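## Task

Place both white-taped parcels on the work bench that only arm1 can reach, and both blue-taped parcels on the desk that only arm3 can reach. Each parcel must stand with the arrows on its sides pointing upward and its entire base supported by that top surface. The attempt fails if any parcel ends up resting on the floor or on a lower board without a gripper holding it. A parcel counts only if it stays put without the robot supporting it at the end. Finally, open the grippers and move the arms away.

## Robot and tools

Setup. Three identical i2rt Big YAM arms, named arm1, arm2 and arm3, stand in a physics simulation. Each has six revolute joints, a two-finger gripper and a wrist camera. With joints 1 and 6 at zero and the hand level and facing forward, the wrist camera sits above the hand and looks toward the fingertips. The hand can reach roughly 1.0 m out from the joint1 axis. Two fixed room cameras, room_a and room_b, watch the scene. Loose objects may sometimes get a brief push from outside.

Frames. Everything is expressed in one shared scene frame. Its origin is on the floor and +z points up. The hand point lies midway between the fingertips. The hand's z axis runs along the fingers, and the fingers open and close along its y axis. Each arm's foot has its own true pose, which is never printed. The camera calibration (K, distortion D, T_world_to_cam, pos_world) is given per camera and can be slightly off. Wrist camera poses are derived from the reported joint angles, so they carry extra error.

execute_actions. Arguments: "actions" and optionally "cameras".
- "actions" is a list holding one action, or none. With an empty list the call only reports state and images.
- An action is a single object keyed by robot name ("arm1", "arm2", "arm3"). Each robot has its own entry, holding one key, "joints".
- "joints" maps joint names to absolute targets, not offsets. These are never hand poses.
- Joint targets and their ranges: joint1_rad -2.879 to 2.879 (turns the whole arm about its foot; positive is counter-clockwise seen from above; 0 points the arm the way its foot faces). joint2_rad 0 to 3.141 (shoulder: 0 means the upper arm points back, roughly level; increasing lifts it up, then forward). joint3_rad 0 to 3.019 (elbow: 0 is fully folded; increasing opens it). joint4_rad -1.692 to 1.57 (hand pitch; positive tips the fingers up). joint5_rad -1.57 to 1.57 (sideways hand swing; positive is toward the arm's right). joint6_rad -2.094 to 2.094 (hand roll; positive is clockwise seen from behind the hand).
- gripper_m is the fingertip gap in metres, from 0 to 0.093. Each finger pad pushes with up to about 50 to 62 N, and less on some grippers.
- Tolerances for counting a joint as arrived: ±0.045, ±0.14, ±0.09, ±0.055, ±0.03, ±0.035 rad for joints 1 to 6, and ±0.003 m for the gripper.
- All named motions start together and may finish at different times. Joints run at different speeds, so the hand can travel along a wide, curved path.
- A joint or arm you leave out may still be driving toward an earlier target.
- A call with an unknown key or an out-of-range number is rejected entirely, and nothing moves.
- "cameras" lists which images to return, from arm1_cam_wrist, arm2_cam_wrist, arm3_cam_wrist, room_a, room_b, or "all". Omitting it, or passing null, returns every camera; [] returns none. The "pictures" line gives the order of the images.

wait: {"seconds": 0 to 10}. Sends no new command and returns the same state and images as an empty action.

zoom_image: {"camera": name, "region": [x0, y0, x1, y1]} in pixels of that camera's latest full image, with the origin at the top-left. The region can be at most 504 by 504 pixels.

read_manual: only returns the URDF licence texts. It does not move anything.

finished_scene: {"scene": current scene number}. This ends the scene for good and reports whether the goal was met. The goal must already be satisfied and remain stable. The next task appears in this call's result. Replying without any tool call ends all remaining work.

Result lines.
- joint_status: how each commanded motion of the last accepted action ended.
- "off_target": the joint stopped short of its target and may still be pushing.
- "contact_stop" and "time_out": the joint gives up its target and holds where it stopped. The exception is a joint that timed out but keeps a target within 0.375, 0.375, 0.113, 0.225, 0.075, 0.3 rad (joints 1 to 6) of its current position. That joint keeps pushing, and on_its_own lists it. It will move there by itself if the path clears. To relieve the push, command the joint to its reported position.
- "joint command not followed", usually followed by a "cause:" line: the self- and arm-collision guard withheld that arm's targets, and those joints show "not_followed". The gripper part of the command still runs. Withheld targets may be retried automatically on each later action.
- on_its_own: what the joints are doing without a command from this call. "held at" is the held target, not the actual position.
- Joint torques are raw drive outputs. They have per-unit offsets and scale factors, plus noise, so they are only a rough sign of load.
- A very small change of target may not move a joint at all. A joint holding a load tends to sink.

Heat. Holding loads heats the motors, and this continues between calls. A MOTOR HOT line appears from 85 °C. At 100 °C that arm and its gripper go limp until they cool, which is reported as an OVER-TEMPERATURE FAULT. Its joints then show "limit_stop_at_motor_heat", and you must resend the targets. Some heat carries over into the next scene.

Cautions.
- The arms do not stop on contact; they keep pushing, and they can push hard. Avoid pressing into furniture or parcels.
- A hard press between two arms ends the run. No state line reports arm-to-arm contact. The guard can act too late, and it ignores fingers, gripper housings and wrist cameras.
- The arms do not wait for each other.
- After a stop is reported, the remaining execute_actions, wait and finished_scene calls in that reply are skipped.
- Between calls, each arm holds its last command.
- Avoid dropping, slamming or toppling parcels. Lower them gently and upright, then open the gripper and retract.

Each tool is called as name([rows], argument=value, ...), one row to a line, values as JSON.

## Session

execute_actions(actions=[])

Scene clock: 0.00 s.
Joint torques (N m, as the arm reports them, + toward a larger angle): no reading
arm1.joint_positions: joint1_rad=-0.041 joint2_rad=+0.530 joint3_rad=+1.643 joint4_rad=-1.308 joint5_rad=+0.031 joint6_rad=+0.506 gripper_m=+0.094
arm1.joint_status: not commanded
arm1.hand: x=-0.5030 y=-1.0986 z=+1.5621 quat_wxyz=(-0.619, -0.501, -0.591, +0.127) (m; scene frame)
arm2.joint_positions: joint1_rad=-0.181 joint2_rad=+0.586 joint3_rad=+1.586 joint4_rad=-1.317 joint5_rad=+0.172 joint6_rad=-0.620 gripper_m=+0.095
arm2.joint_status: not commanded
arm2.hand: x=+0.2034 y=-0.0152 z=+1.5347 quat_wxyz=(-0.388, +0.808, -0.026, -0.442) (m; scene frame)
arm3.joint_positions: joint1_rad=-0.561 joint2_rad=+0.470 joint3_rad=+1.685 joint4_rad=-1.175 joint5_rad=-0.171 joint6_rad=-0.090 gripper_m=+0.095
arm3.joint_status: not commanded
arm3.hand: x=+0.1494 y=+1.1345 z=+1.5702 quat_wxyz=(+0.150, -0.689, +0.079, +0.705) (m; scene frame)
pictures: arm1_cam_wrist, arm2_cam_wrist, arm3_cam_wrist, room_a, room_b
Images, in order (width x height): arm1_cam_wrist 896x504, arm2_cam_wrist 896x504, arm3_cam_wrist 896x504, room_a 896x504, room_b 896x504.

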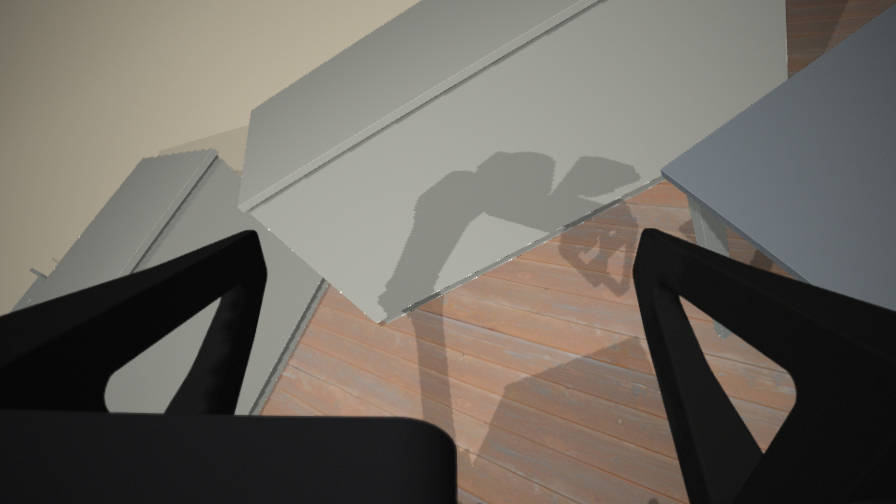

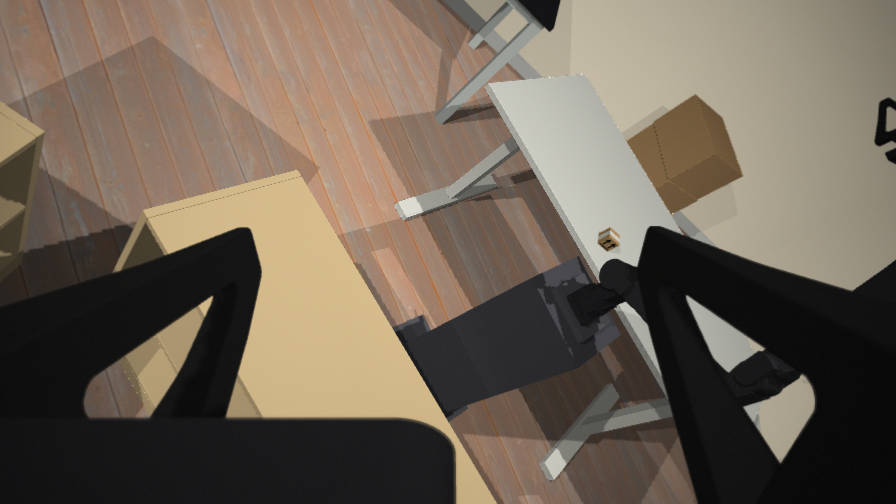

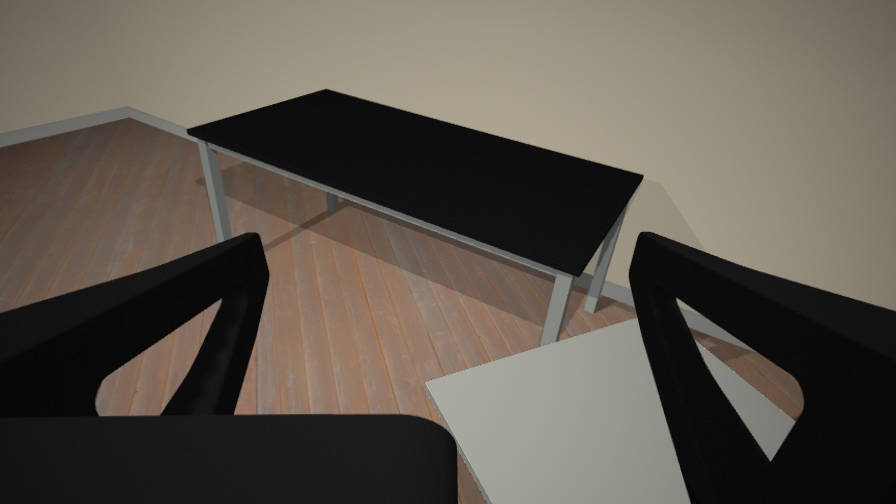

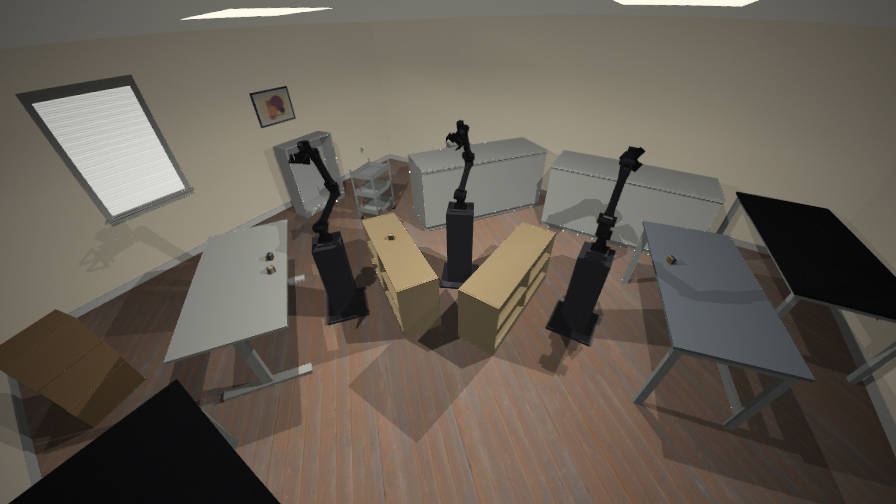

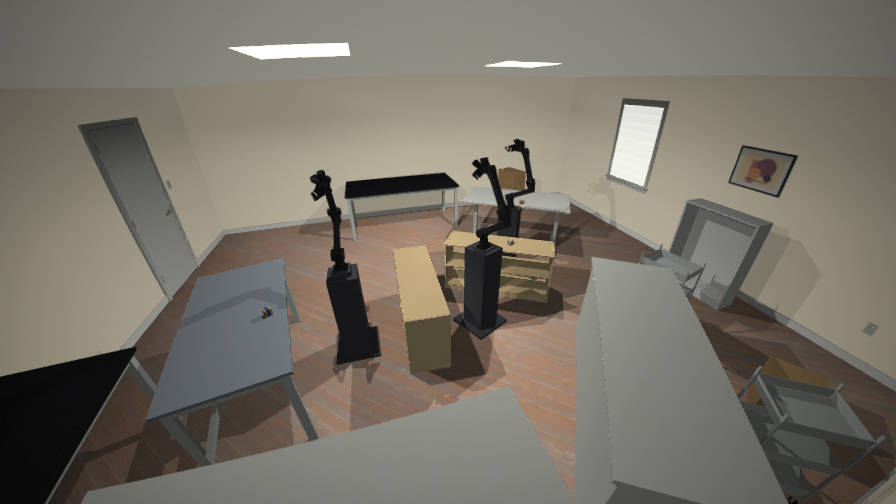

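zoom_image(camera="room_a", region=[200, 200, 440, 340])

zoom_image(camera="room_a", region=[620, 220, 720, 290])

zoom_image(camera="room_b", region=[440, 180, 600, 270])

zoom_image(camera="room_b", region=[220, 280, 320, 340])

Region (200, 200, 440, 340) of room_a's 896x504 image, scaled by 2.100, with more detail than that image has; it fills the top 294 rows of this view, and the rest is white.

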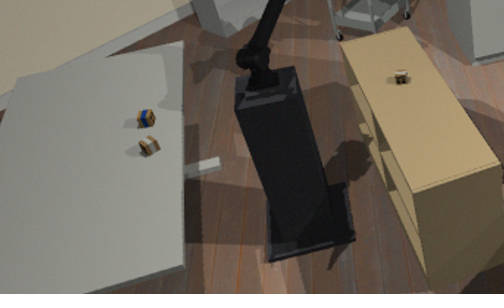

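Region (620, 220, 720, 290) of room_a's 896x504 image, scaled by 5.040, with more detail than that image has; it fills the top 353 rows of this view, and the rest is white.

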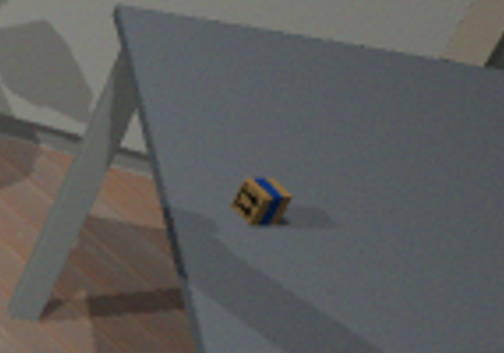

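Region (440, 180, 600, 270) of room_b's 896x504 image, scaled by 3.150, with more detail than that image has; it fills the top 284 rows of this view, and the rest is white.

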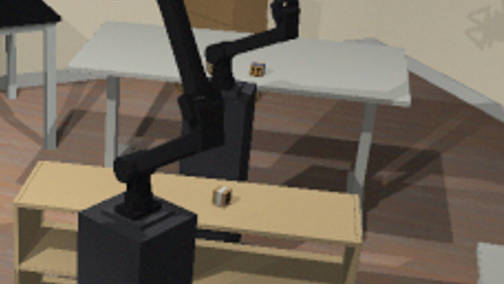

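Region (220, 280, 320, 340) of room_b's 896x504 image, scaled by 5.040, with more detail than that image has; it fills the top 302 rows of this view, and the rest is white.

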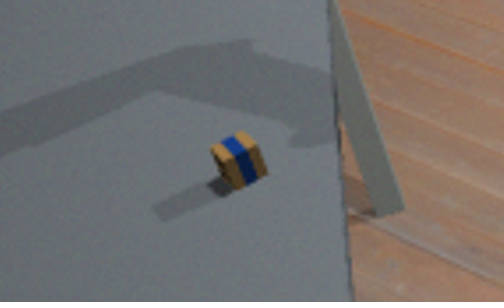

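execute_actions([
  {"arm1": {"joints": {"joint1_rad": -1.265, "joint2_rad": 1.455, "joint3_rad": 1.34, "joint4_rad": -0.885, "joint5_rad": 0, "joint6_rad": 0}}, "arm2": {"joints": {"joint1_rad": -1.419, "joint2_rad": 1.678, "joint3_rad": 1.315, "joint4_rad": -0.638, "joint5_rad": 0, "joint6_rad": 0}}, "arm3": {"joints": {"joint1_rad": -1.181, "joint2_rad": 1.199, "joint3_rad": 0.931, "joint4_rad": -0.732, "joint5_rad": 0, "joint6_rad": 0}}},
], cameras=["arm1_cam_wrist", "arm2_cam_wrist", "arm3_cam_wrist"])

Scene clock: 5.43 s.
Joint torques (N m, as the arm reports them, + toward a larger angle): arm1=[  0.04 -12.55  10.62   1.76   0.    -0.14] | arm2=[ -0.2  -13.52   8.19   1.59   0.08   0.15] | arm3=[  0.26 -10.18  11.79   2.39  -0.08   0.1 ]
arm1.joint_positions: joint1_rad=-1.265 joint2_rad=+1.446 joint3_rad=+1.325 joint4_rad=-0.894 joint5_rad=-0.001 joint6_rad=+0.009 gripper_m=+0.094
arm1.joint_status: all done
arm1.hand: x=-0.8664 y=-1.4612 z=+1.1451 quat_wxyz=(-0.135, -0.836, -0.477, +0.237) (m; scene frame)
arm2.joint_positions: joint1_rad=-1.422 joint2_rad=+1.681 joint3_rad=+1.311 joint4_rad=-0.654 joint5_rad=+0.001 joint6_rad=-0.011 gripper_m=+0.095
arm2.joint_status: all done
arm2.hand: x=+0.4902 y=+0.4633 z=+1.0498 quat_wxyz=(-0.219, +0.599, -0.752, -0.166) (m; scene frame)
arm3.joint_positions: joint1_rad=-1.189 joint2_rad=+1.210 joint3_rad=+0.908 joint4_rad=-0.744 joint5_rad=+0.000 joint6_rad=-0.007 gripper_m=+0.095
arm3.joint_status: all done
arm3.hand: x=+0.0539 y=+1.5126 z=+1.0220 quat_wxyz=(+0.139, -0.819, +0.511, +0.219) (m; scene frame)
pictures: arm1_cam_wrist, arm2_cam_wrist, arm3_cam_wrist
camera_calibration (this result's frames):
arm1_cam_wrist: T_world_to_cam=[[-0.855994, 0.516954, -0.00573113, 0.0193119], [0.515237, 0.853957, 0.0727256, 1.61414], [0.0424899, 0.0592998, -0.997336, 1.38714], [0, 0, 0, 1]] pos_world=[-0.874073, -1.47065, 1.26617]
arm2_cam_wrist: T_world_to_cam=[[0.973005, -0.229855, 0.0206684, -0.395449], [-0.230749, -0.970487, 0.0700746, 0.494894], [0.00395136, -0.0729522, -0.997328, 1.19988], [0, 0, 0, 1]] pos_world=[0.494229, 0.476926, 1.17017]
arm3_cam_wrist: T_world_to_cam=[[0.896367, 0.443308, -0.00221829, -0.717789], [0.441655, -0.89257, 0.0908837, 1.23742], [0.0383095, -0.0824448, -0.995859, 1.26314], [0, 0, 0, 1]] pos_world=[0.0485003, 1.52682, 1.14386]
Images, in order (width x height): arm1_cam_wrist 896x504, arm2_cam_wrist 896x504, arm3_cam_wrist 896x504.

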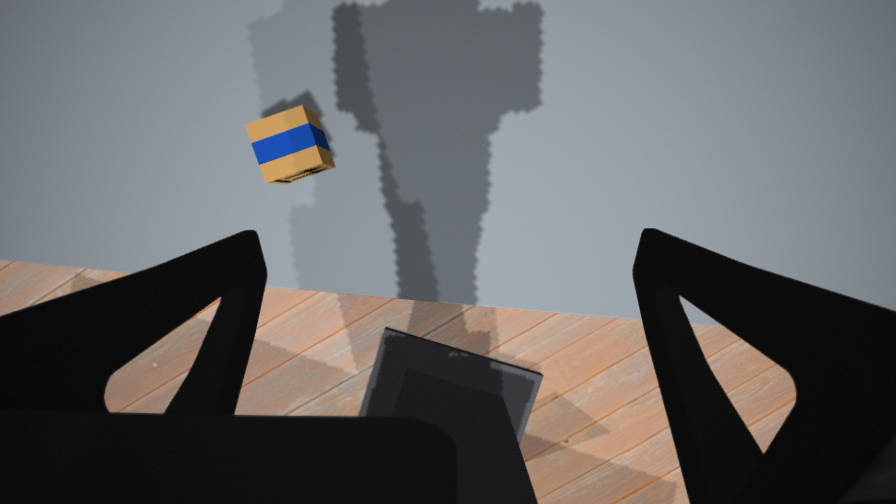

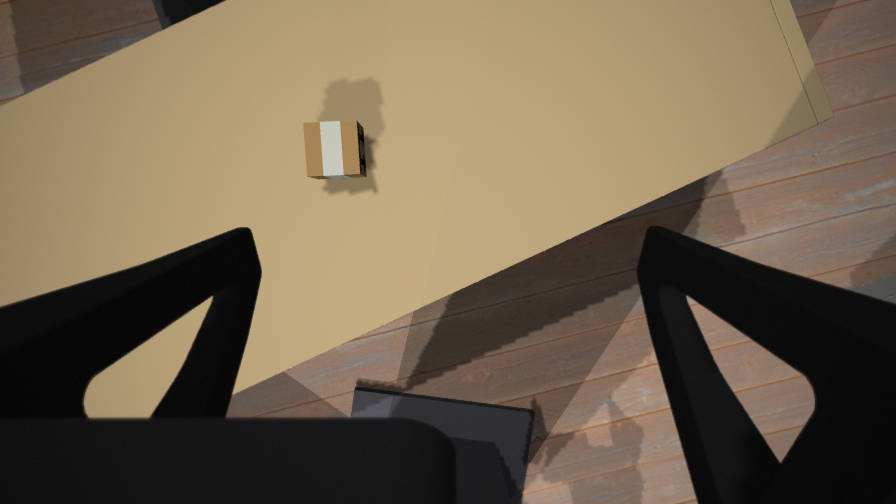

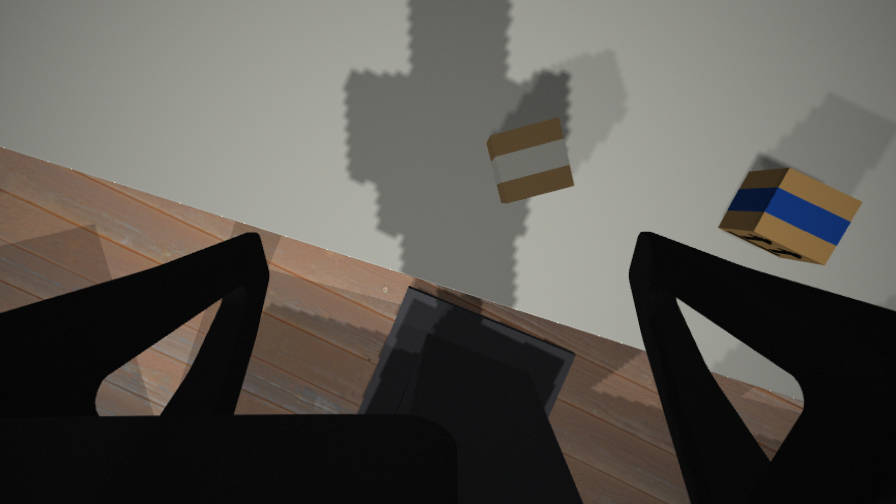

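zoom_image(camera="arm3_cam_wrist", region=[700, 150, 880, 280])

zoom_image(camera="arm1_cam_wrist", region=[230, 90, 350, 200])

zoom_image(camera="arm2_cam_wrist", region=[290, 100, 400, 200])

Region (700, 150, 880, 280) of arm3_cam_wrist's 896x504 image, scaled by 2.800, with more detail than that image has.

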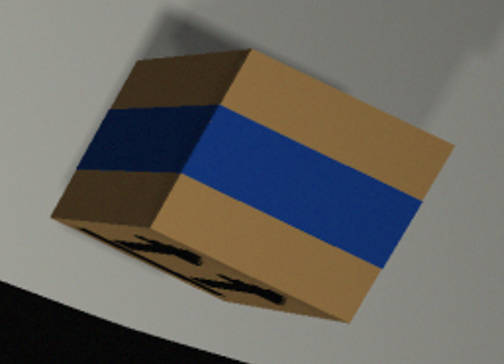

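Region (230, 90, 350, 200) of arm1_cam_wrist's 896x504 image, scaled by 4.200, with more detail than that image has; it fills the top 462 rows of this view, and the rest is white.

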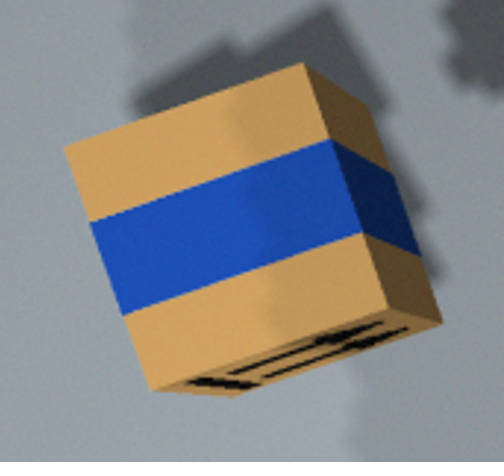

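Region (290, 100, 400, 200) of arm2_cam_wrist's 896x504 image, scaled by 4.582, with more detail than that image has; it fills the top 458 rows of this view, and the rest is white.

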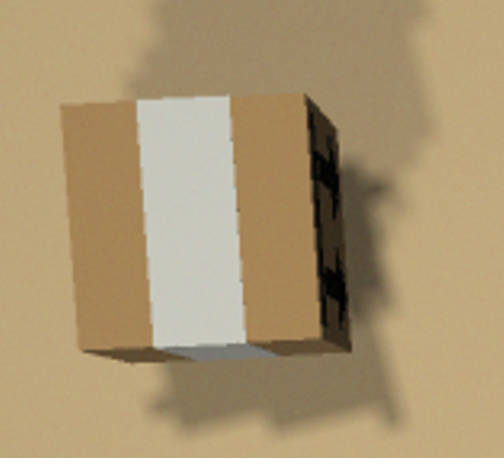

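execute_actions(actions=[], cameras=["room_a", "room_b"])

zoom_image(camera="room_a", region=[375, 225, 407, 249])

zoom_image(camera="room_a", region=[250, 245, 290, 280])

zoom_image(camera="room_b", region=[490, 190, 540, 215])

Scene clock: 7.43 s.
Joint torques (N m, as the arm reports them, + toward a larger angle): arm1=[  0.05 -12.32  10.63   1.77  -0.02  -0.15] | arm2=[ -0.04 -13.46   8.14   1.57   0.08   0.15] | arm3=[  0.23 -10.25  11.79   2.41  -0.08   0.1 ]
arm1.joint_positions: joint1_rad=-1.265 joint2_rad=+1.446 joint3_rad=+1.325 joint4_rad=-0.894 joint5_rad=-0.001 joint6_rad=+0.009 gripper_m=+0.094
arm1.joint_status: all done
arm1.hand: x=-0.8664 y=-1.4612 z=+1.1451 quat_wxyz=(-0.135, -0.836, -0.477, +0.237) (m; scene frame)
arm2.joint_positions: joint1_rad=-1.422 joint2_rad=+1.681 joint3_rad=+1.311 joint4_rad=-0.654 joint5_rad=+0.001 joint6_rad=-0.011 gripper_m=+0.095
arm2.joint_status: all done
arm2.hand: x=+0.4902 y=+0.4633 z=+1.0498 quat_wxyz=(-0.219, +0.599, -0.752, -0.166) (m; scene frame)
arm3.joint_positions: joint1_rad=-1.189 joint2_rad=+1.210 joint3_rad=+0.908 joint4_rad=-0.744 joint5_rad=+0.000 joint6_rad=-0.007 gripper_m=+0.095
arm3.joint_status: all done
arm3.hand: x=+0.0539 y=+1.5126 z=+1.0220 quat_wxyz=(+0.139, -0.819, +0.511, +0.219) (m; scene frame)
pictures: room_a, room_b
Images, in order (width x height): room_a 896x504, room_b 896x504.

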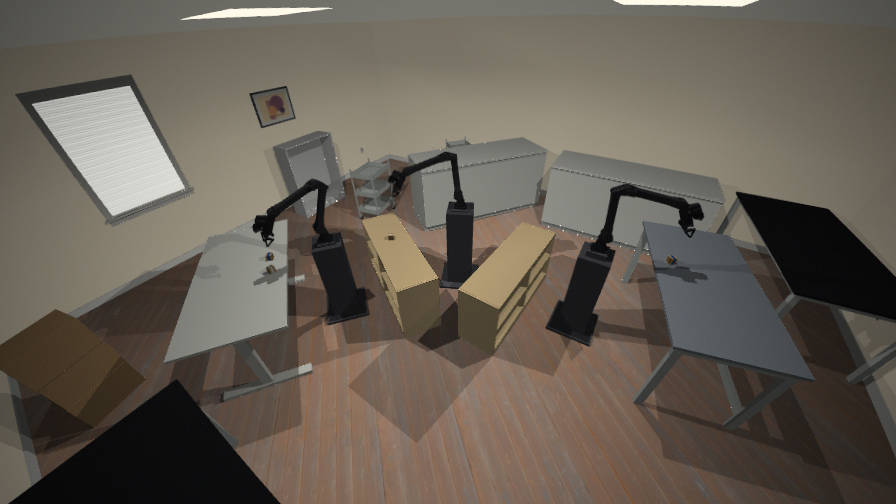

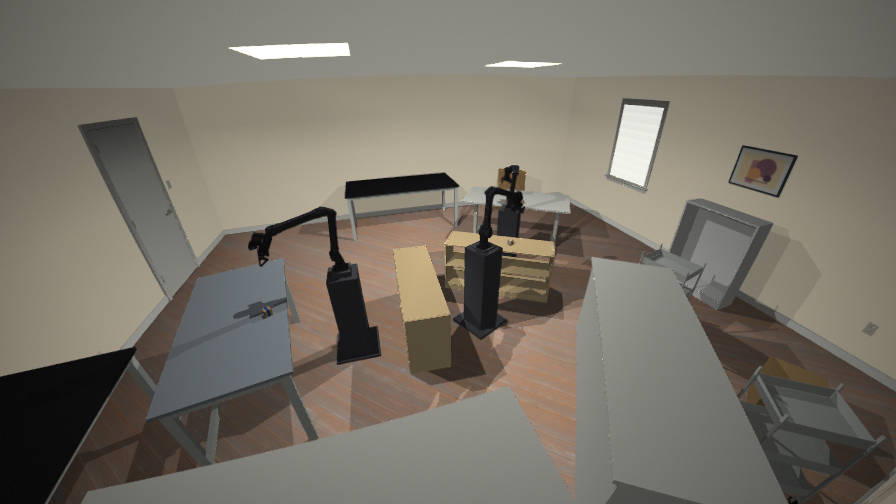

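Region (375, 225, 407, 249) of room_a's 896x504 image, scaled by 15.750, with more detail than that image has; it fills the top 378 rows of this view, and the rest is white.

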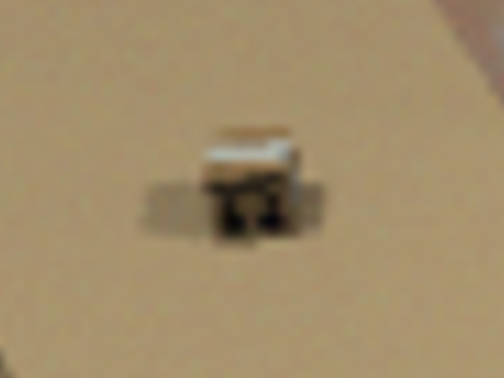

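Region (250, 245, 290, 280) of room_a's 896x504 image, scaled by 12.600, with more detail than that image has; it fills the top 441 rows of this view, and the rest is white.

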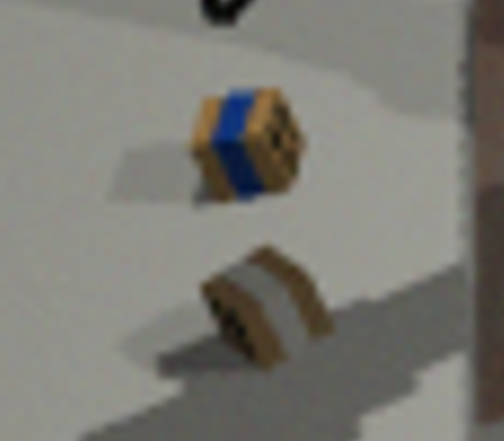

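Region (490, 190, 540, 215) of room_b's 896x504 image, scaled by 10.080, with more detail than that image has.

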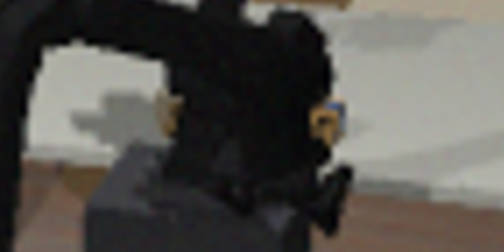

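execute_actions([
  {"arm1": {"joints": {"joint1_rad": -1.043, "joint2_rad": 2.111, "joint3_rad": 1.83, "joint4_rad": -1.27, "joint5_rad": 0, "joint6_rad": 1.478}}, "arm2": {"joints": {"joint1_rad": -1.297, "joint2_rad": 2.296, "joint3_rad": 0.77, "joint4_rad": 1.19, "joint5_rad": 0, "joint6_rad": 0}}, "arm3": {"joints": {"joint1_rad": -1.303, "joint2_rad": 1.74, "joint3_rad": 1.255, "joint4_rad": -1.055, "joint5_rad": 0, "joint6_rad": -0.40}}},
], cameras=["arm1_cam_wrist", "arm2_cam_wrist", "arm3_cam_wrist"])

Scene clock: 12.83 s.
Joint torques (N m, as the arm reports them, + toward a larger angle): arm1=[ -0.96 -22.14  11.16   0.24   0.09   0.05] | arm2=[ -0.51 -12.84   1.95   2.3    0.16   0.13] | arm3=[  0.27 -16.46  10.83   0.73  -0.1   -0.04]
arm1.joint_positions: joint1_rad=-1.031 joint2_rad=+2.116 joint3_rad=+1.789 joint4_rad=-1.264 joint5_rad=-0.001 joint6_rad=+1.468 gripper_m=+0.094
arm1.joint_status: all done
arm1.hand: x=-0.7726 y=-1.5892 z=+0.9342 quat_wxyz=(+0.014, -0.995, +0.095, -0.001) (m; scene frame)
arm2.joint_positions: joint1_rad=-1.295 joint2_rad=+2.298 joint3_rad=+0.768 joint4_rad=+1.170 joint5_rad=-0.001 joint6_rad=-0.010 gripper_m=+0.095
arm2.joint_status: all done
arm2.hand: x=+0.4104 y=+0.4344 z=+0.7976 quat_wxyz=(-0.431, +0.551, -0.607, -0.377) (m; scene frame)
arm3.joint_positions: joint1_rad=-1.310 joint2_rad=+1.740 joint3_rad=+1.224 joint4_rad=-1.047 joint5_rad=+0.000 joint6_rad=-0.392 gripper_m=+0.095
arm3.joint_status: all done
arm3.hand: x=+0.0885 y=+1.5770 z=+0.8977 quat_wxyz=(+0.003, -0.911, +0.413, +0.002) (m; scene frame)
pictures: arm1_cam_wrist, arm2_cam_wrist, arm3_cam_wrist
camera_calibration (this result's frames):
arm1_cam_wrist: T_world_to_cam=[[0.20004, 0.979415, 0.0270231, 1.68484], [0.792658, -0.177985, 0.583108, -0.211948], [0.575914, -0.0952248, -0.811945, 1.17376], [0, 0, 0, 1]] pos_world=[-0.845019, -1.57611, 1.03109]
arm2_cam_wrist: T_world_to_cam=[[0.993317, -0.11349, 0.0210066, -0.378421], [-0.0824217, -0.824902, -0.559234, 0.84393], [0.0807961, 0.553766, -0.828743, 0.508383], [0, 0, 0, 1]] pos_world=[0.404375, 0.371687, 0.901223]
arm3_cam_wrist: T_world_to_cam=[[0.751815, 0.659355, -0.00502929, -1.10308], [0.543035, -0.614821, 0.571933, 0.412086], [0.374015, -0.432719, -0.820285, 1.5084], [0, 0, 0, 1]] pos_world=[0.0413671, 1.63339, 0.996088]
Images, in order (width x height): arm1_cam_wrist 896x504, arm2_cam_wrist 896x504, arm3_cam_wrist 896x504.

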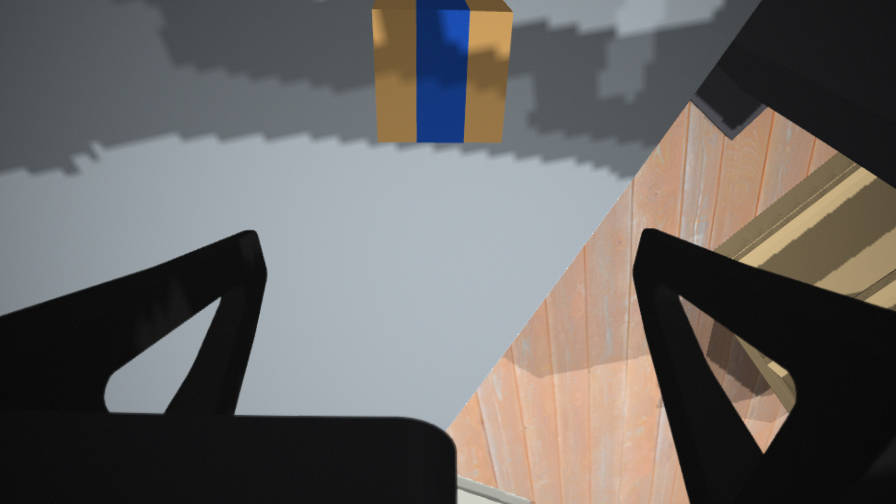

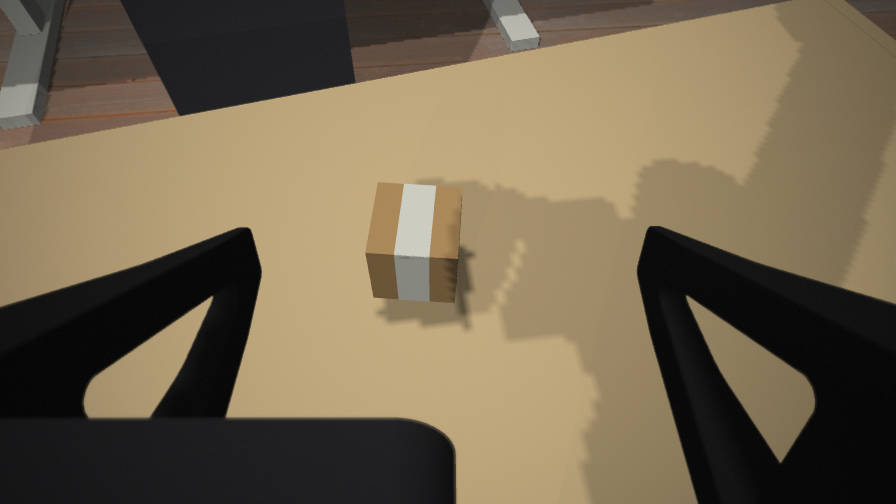

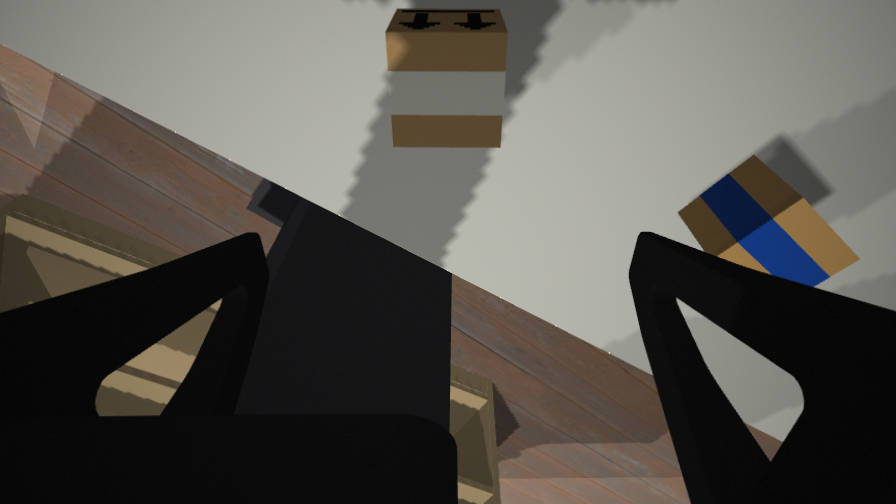

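execute_actions([
  {"arm1": {"joints": {"joint1_rad": -1.058, "joint2_rad": 2.25, "joint3_rad": 1.69, "joint4_rad": -1.0}}, "arm2": {"joints": {"joint1_rad": -1.28, "joint2_rad": 2.594, "joint3_rad": 1.25, "joint4_rad": 1.02}}, "arm3": {"joints": {"joint2_rad": 1.985, "joint3_rad": 1.155, "joint4_rad": -0.73}}},
], cameras=["arm1_cam_wrist", "arm2_cam_wrist", "arm3_cam_wrist"])

Scene clock: 15.53 s.
Joint torques (N m, as the arm reports them, + toward a larger angle): arm1=[ -0.84 -22.14   7.81   0.81   0.1    0.04] | arm2=[ -0.05 -16.7    3.83   1.5    0.16   0.14] | arm3=[  0.24 -17.98   7.4    1.29  -0.1   -0.04]
arm1.joint_positions: joint1_rad=-1.048 joint2_rad=+2.248 joint3_rad=+1.679 joint4_rad=-1.007 joint5_rad=-0.001 joint6_rad=+1.469 gripper_m=+0.094
arm1.joint_status: all done
arm1.hand: x=-0.7830 y=-1.5850 z=+0.8152 quat_wxyz=(+0.006, -0.995, +0.104, +0.001) (m; scene frame)
arm2.joint_positions: joint1_rad=-1.286 joint2_rad=+2.596 joint3_rad=+1.238 joint4_rad=+1.023 joint5_rad=-0.001 joint6_rad=-0.010 gripper_m=+0.095
arm2.joint_status: all done
arm2.hand: x=+0.4183 y=+0.5589 z=+0.7138 quat_wxyz=(-0.437, +0.549, -0.598, -0.386) (m; scene frame)
arm3.joint_positions: joint1_rad=-1.310 joint2_rad=+1.993 joint3_rad=+1.141 joint4_rad=-0.740 joint5_rad=+0.000 joint6_rad=-0.392 gripper_m=+0.095
arm3.joint_status: all done
arm3.hand: x=+0.0890 y=+1.5758 z=+0.7544 quat_wxyz=(-0.008, -0.911, +0.413, -0.008) (m; scene frame)
pictures: arm1_cam_wrist, arm2_cam_wrist, arm3_cam_wrist
camera_calibration (this result's frames):
arm1_cam_wrist: T_world_to_cam=[[0.217216, 0.976057, 0.0113781, 1.70682], [0.792281, -0.183103, 0.582035, -0.141132], [0.570183, -0.117413, -0.813084, 1.04484], [0, 0, 0, 1]] pos_world=[-0.854686, -1.56912, 0.912269]
arm2_cam_wrist: T_world_to_cam=[[0.994319, -0.10435, 0.0210171, -0.375889], [-0.0728716, -0.811225, -0.580175, 0.903717], [0.0775908, 0.575348, -0.81422, 0.348217], [0, 0, 0, 1]] pos_world=[0.412591, 0.493548, 0.81574]
arm3_cam_wrist: T_world_to_cam=[[0.751923, 0.659061, -0.0158605, -1.09477], [0.537756, -0.599254, 0.593054, 0.453023], [0.381354, -0.45446, -0.805007, 1.41225], [0, 0, 0, 1]] pos_world=[0.0409988, 1.63481, 0.850842]
Images, in order (width x height): arm1_cam_wrist 896x504, arm2_cam_wrist 896x504, arm3_cam_wrist 896x504.

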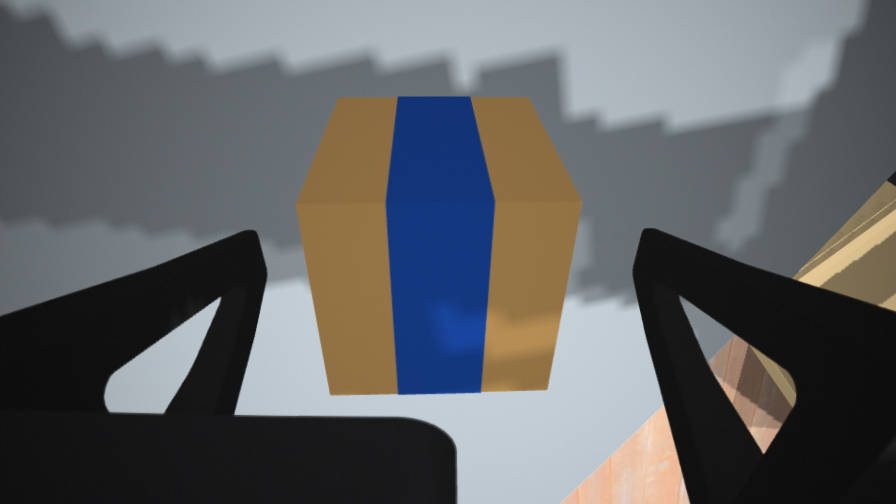

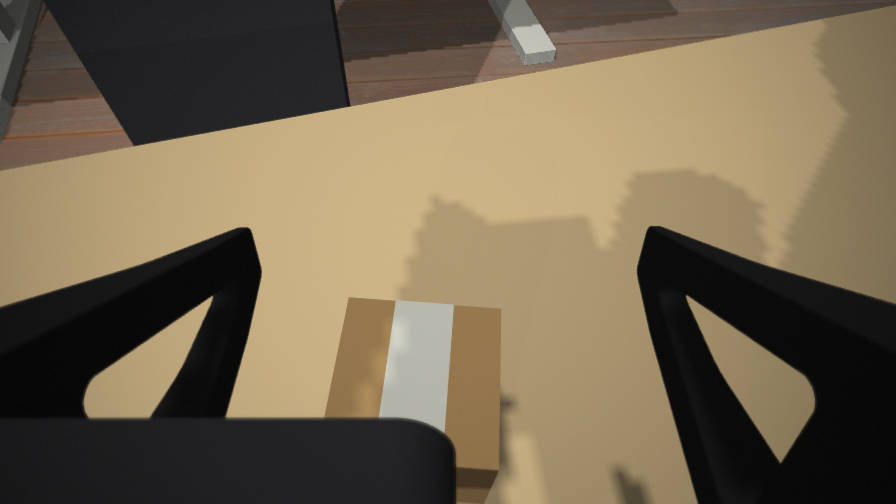

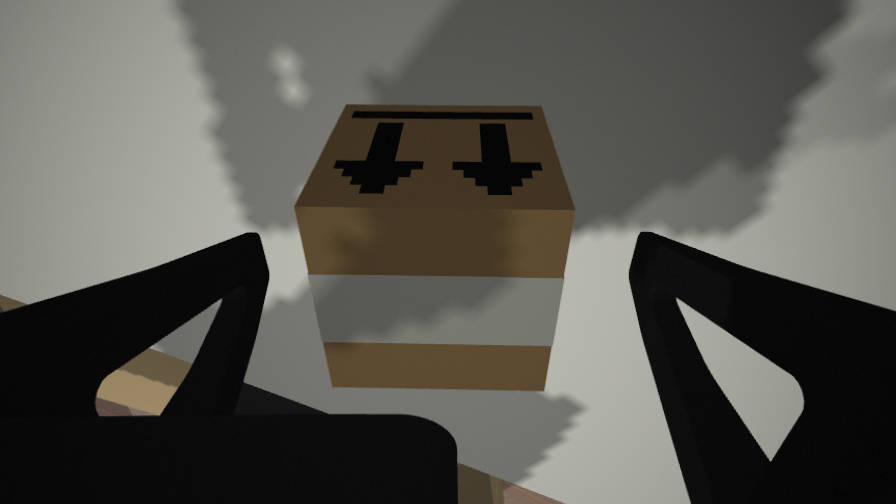

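execute_actions([
  {"arm1": {"joints": {"gripper_m": 0.04}}, "arm2": {"joints": {"joint1_rad": -1.265, "joint2_rad": 2.785, "joint3_rad": 1.392, "joint4_rad": 1.07}}, "arm3": {"joints": {"gripper_m": 0.04}}},
], cameras=["arm2_cam_wrist"])

Scene clock: 16.77 s.
Joint torques (N m, as the arm reports them, + toward a larger angle): arm1=[ -0.91 -21.94   7.91   0.7    0.1    0.03] | arm2=[ -0.28 -17.79   3.36   2.1    0.16   0.13] | arm3=[  0.28 -18.42   7.42   1.34  -0.11  -0.04]
arm1.joint_positions: joint1_rad=-1.048 joint2_rad=+2.248 joint3_rad=+1.679 joint4_rad=-1.007 joint5_rad=-0.001 joint6_rad=+1.470 gripper_m=+0.049
arm1.joint_status: gripper_m off_target (ended at +0.049, target +0.040)
arm1.hand: x=-0.7830 y=-1.5850 z=+0.8152 quat_wxyz=(+0.006, -0.995, +0.104, +0.001) (m; scene frame)
arm2.joint_positions: joint1_rad=-1.269 joint2_rad=+2.794 joint3_rad=+1.381 joint4_rad=+1.055 joint5_rad=-0.001 joint6_rad=-0.010 gripper_m=+0.095
arm2.joint_status: all done
arm2.hand: x=+0.4069 y=+0.5582 z=+0.6312 quat_wxyz=(-0.426, +0.559, -0.599, -0.384) (m; scene frame)
arm3.joint_positions: joint1_rad=-1.310 joint2_rad=+1.993 joint3_rad=+1.141 joint4_rad=-0.740 joint5_rad=+0.000 joint6_rad=-0.393 gripper_m=+0.050
arm3.joint_status: gripper_m off_target (ended at +0.050, target +0.040)
arm3.hand: x=+0.0890 y=+1.5758 z=+0.7544 quat_wxyz=(-0.008, -0.911, +0.413, -0.008) (m; scene frame)
pictures: arm2_cam_wrist
camera_calibration (this result's frames):
arm2_cam_wrist: T_world_to_cam=[[0.995986, -0.0869608, 0.0212284, -0.373446], [-0.0601078, -0.825446, -0.561272, 0.845222], [0.0663315, 0.557743, -0.827359, 0.304918], [0, 0, 0, 1]] pos_world=[0.402525, 0.495144, 0.734604]
Images, in order (width x height): arm2_cam_wrist 896x504.

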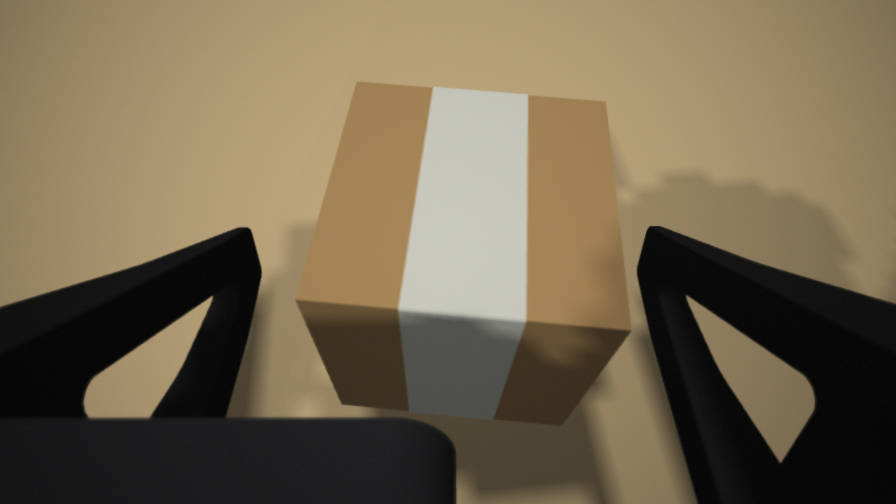

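execute_actions([
  {"arm1": {"joints": {"joint2_rad": 2.08, "joint3_rad": 1.85, "joint4_rad": -1.3}}, "arm2": {"joints": {"gripper_m": 0.04}}, "arm3": {"joints": {"joint2_rad": 1.72, "joint3_rad": 1.27, "joint4_rad": -1.08}}},
], cameras=[])

Scene clock: 19.13 s.
Joint torques (N m, as the arm reports them, + toward a larger angle): arm1=[ -0.93 -18.72   9.61   0.33   0.1    0.03] | arm2=[ -0.2  -17.63   3.45   2.12   0.15   0.13] | arm3=[  0.28 -13.86   9.86   0.78  -0.11  -0.03]
arm1.joint_positions: joint1_rad=-1.048 joint2_rad=+2.048 joint3_rad=+1.835 joint4_rad=-1.293 joint5_rad=-0.001 joint6_rad=+1.470 gripper_m=+0.049
arm1.joint_status: all done
arm1.hand: x=-0.7864 y=-1.5984 z=+0.9933 quat_wxyz=(-0.028, -0.994, +0.104, +0.008) (m; scene frame)
arm2.joint_positions: joint1_rad=-1.269 joint2_rad=+2.794 joint3_rad=+1.381 joint4_rad=+1.055 joint5_rad=+0.000 joint6_rad=-0.010 gripper_m=+0.050
arm2.joint_status: gripper_m off_target (ended at +0.050, target +0.040)
arm2.hand: x=+0.4070 y=+0.5582 z=+0.6312 quat_wxyz=(-0.427, +0.559, -0.599, -0.384) (m; scene frame)
arm3.joint_positions: joint1_rad=-1.310 joint2_rad=+1.695 joint3_rad=+1.256 joint4_rad=-1.071 joint5_rad=+0.000 joint6_rad=-0.393 gripper_m=+0.050
arm3.joint_status: all done
arm3.hand: x=+0.0852 y=+1.5869 z=+0.9299 quat_wxyz=(+0.022, -0.910, +0.413, +0.020) (m; scene frame)
pictures: none
No camera images: the call's "cameras" was empty. Leave "cameras" out to get every camera's image.

execute_actions([
  {"arm1": {"joints": {"joint1_rad": 1.135, "joint6_rad": -0.8875}}, "arm2": {"joints": {"joint2_rad": 2.25}}, "arm3": {"joints": {"joint1_rad": 0.3}}},
], cameras=["arm1_cam_wrist", "room_b"])

Scene clock: 22.90 s.
Joint torques (N m, as the arm reports them, + toward a larger angle): arm1=[ -0.45 -19.72   9.63   0.34  -0.14  -0.16] | arm2=[ -0.13 -17.89   6.54   1.5    0.14   0.13] | arm3=[ -0.94 -14.32   9.85   0.76  -0.06  -0.02]
arm1.joint_positions: joint1_rad=+1.147 joint2_rad=+2.059 joint3_rad=+1.835 joint4_rad=-1.293 joint5_rad=+0.000 joint6_rad=-0.878 gripper_m=+0.049
arm1.joint_status: all done
arm1.hand: x=+0.0237 y=-0.7842 z=+0.9902 quat_wxyz=(-0.027, +0.562, -0.827, +0.004) (m; scene frame)
arm2.joint_positions: joint1_rad=-1.269 joint2_rad=+2.253 joint3_rad=+1.388 joint4_rad=+1.068 joint5_rad=+0.000 joint6_rad=-0.010 gripper_m=+0.050
arm2.joint_status: all done
arm2.hand: x=+0.4128 y=+0.6650 z=+1.0400 quat_wxyz=(-0.577, +0.430, -0.459, -0.522) (m; scene frame)
arm3.joint_positions: joint1_rad=+0.308 joint2_rad=+1.700 joint3_rad=+1.256 joint4_rad=-1.071 joint5_rad=-0.001 joint6_rad=-0.394 gripper_m=+0.050
arm3.joint_status: all done
arm3.hand: x=-0.2186 y=+0.9351 z=+0.9275 quat_wxyz=(-0.001, -0.927, -0.374, +0.028) (m; scene frame)
pictures: arm1_cam_wrist, room_b
camera_calibration (this result's frames):
arm1_cam_wrist: T_world_to_cam=[[0.924326, -0.379962, 0.0353578, -0.355901], [-0.335253, -0.764303, 0.55086, -1.13366], [-0.182282, -0.521029, -0.833848, 0.54297], [0, 0, 0, 1]] pos_world=[0.0478788, -0.718787, 1.08983]
Images, in order (width x height): arm1_cam_wrist 896x504, room_b 896x504.

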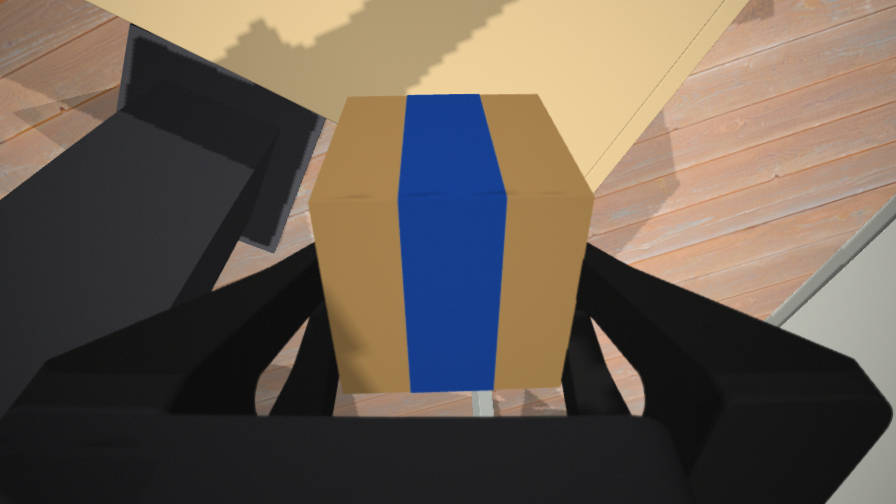

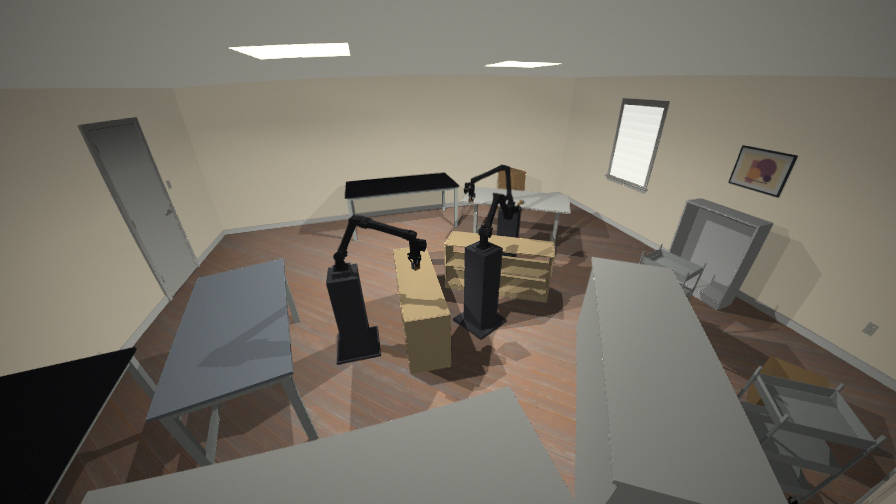

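execute_actions([
  {"arm1": {"joints": {"joint2_rad": 2.68, "joint3_rad": 2.085, "joint4_rad": -0.95}}, "arm2": {"joints": {"joint1_rad": 1.125, "joint2_rad": 2.3, "joint3_rad": 2.02, "joint4_rad": -1.62}}},
], cameras=["arm1_cam_wrist", "arm2_cam_wrist", "room_b"])

Scene clock: 26.63 s.
Joint torques (N m, as the arm reports them, + toward a larger angle): arm1=[ -0.61 -25.14   8.13   0.74  -0.3   -0.13] | arm2=[  0.05 -20.09   7.31  -1.13   0.19   0.11] | arm3=[ -0.9  -14.29   9.86   0.78  -0.06  -0.02]
arm1.joint_positions: joint1_rad=+1.147 joint2_rad=+2.678 joint3_rad=+2.071 joint4_rad=-0.955 joint5_rad=+0.003 joint6_rad=-0.880 gripper_m=+0.049
arm1.joint_status: all done
arm1.hand: x=+0.0816 y=-0.7637 z=+0.6627 quat_wxyz=(-0.004, +0.562, -0.827, -0.001) (m; scene frame)
arm2.joint_positions: joint1_rad=+1.121 joint2_rad=+2.309 joint3_rad=+2.011 joint4_rad=-1.607 joint5_rad=-0.002 joint6_rad=-0.009 gripper_m=+0.050
arm2.joint_status: all done
arm2.hand: x=-0.1081 y=-0.5425 z=+0.9064 quat_wxyz=(-0.060, +0.918, +0.357, +0.161) (m; scene frame)
arm3.joint_positions: joint1_rad=+0.308 joint2_rad=+1.700 joint3_rad=+1.256 joint4_rad=-1.071 joint5_rad=-0.001 joint6_rad=-0.394 gripper_m=+0.050
arm3.joint_status: not commanded
arm3.hand: x=-0.2186 y=+0.9351 z=+0.9275 quat_wxyz=(-0.001, -0.927, -0.374, +0.028) (m; scene frame)
pictures: arm1_cam_wrist, arm2_cam_wrist, room_b
camera_calibration (this result's frames):
arm1_cam_wrist: T_world_to_cam=[[0.925804, -0.377993, 0.00272457, -0.366987], [-0.309956, -0.754999, 0.577844, -0.930994], [-0.216364, -0.535815, -0.816143, 0.270932], [0, 0, 0, 1]] pos_world=[0.109811, -0.696449, 0.760089]
arm2_cam_wrist: T_world_to_cam=[[-0.678352, 0.734734, 0.00217151, 0.319953], [0.415344, 0.381031, 0.826018, -0.491343], [0.606075, 0.561233, -0.56364, 1.00187], [0, 0, 0, 1]] pos_world=[-0.186092, -0.610146, 0.969858]
Images, in order (width x height): arm1_cam_wrist 896x504, arm2_cam_wrist 896x504, room_b 896x504.

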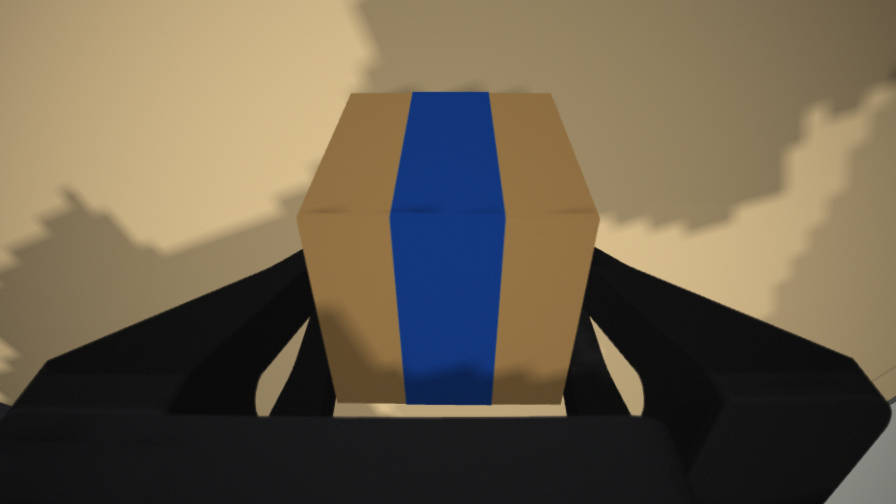

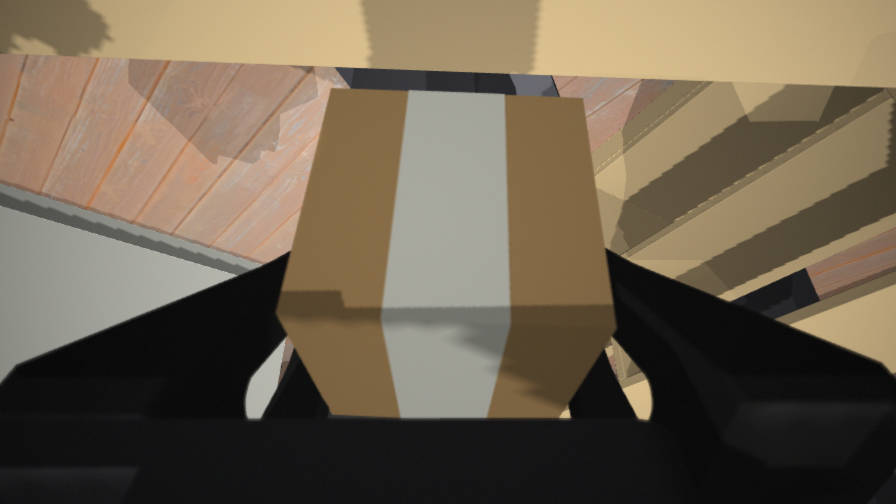

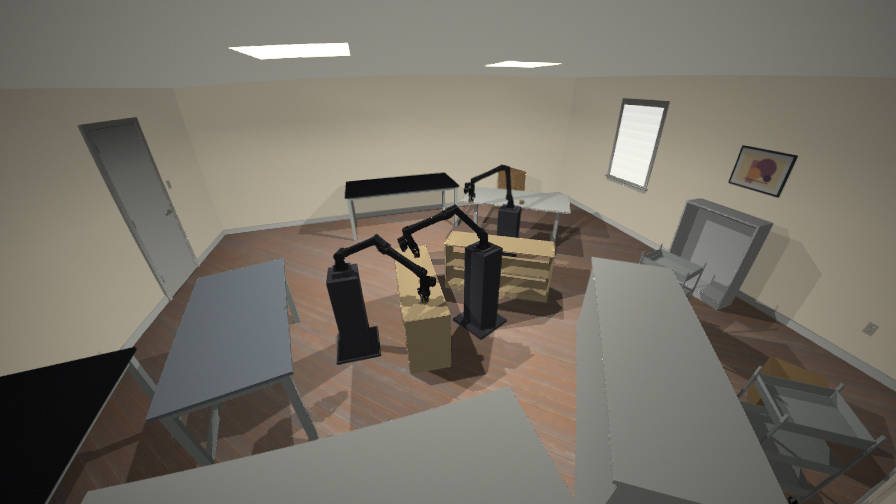

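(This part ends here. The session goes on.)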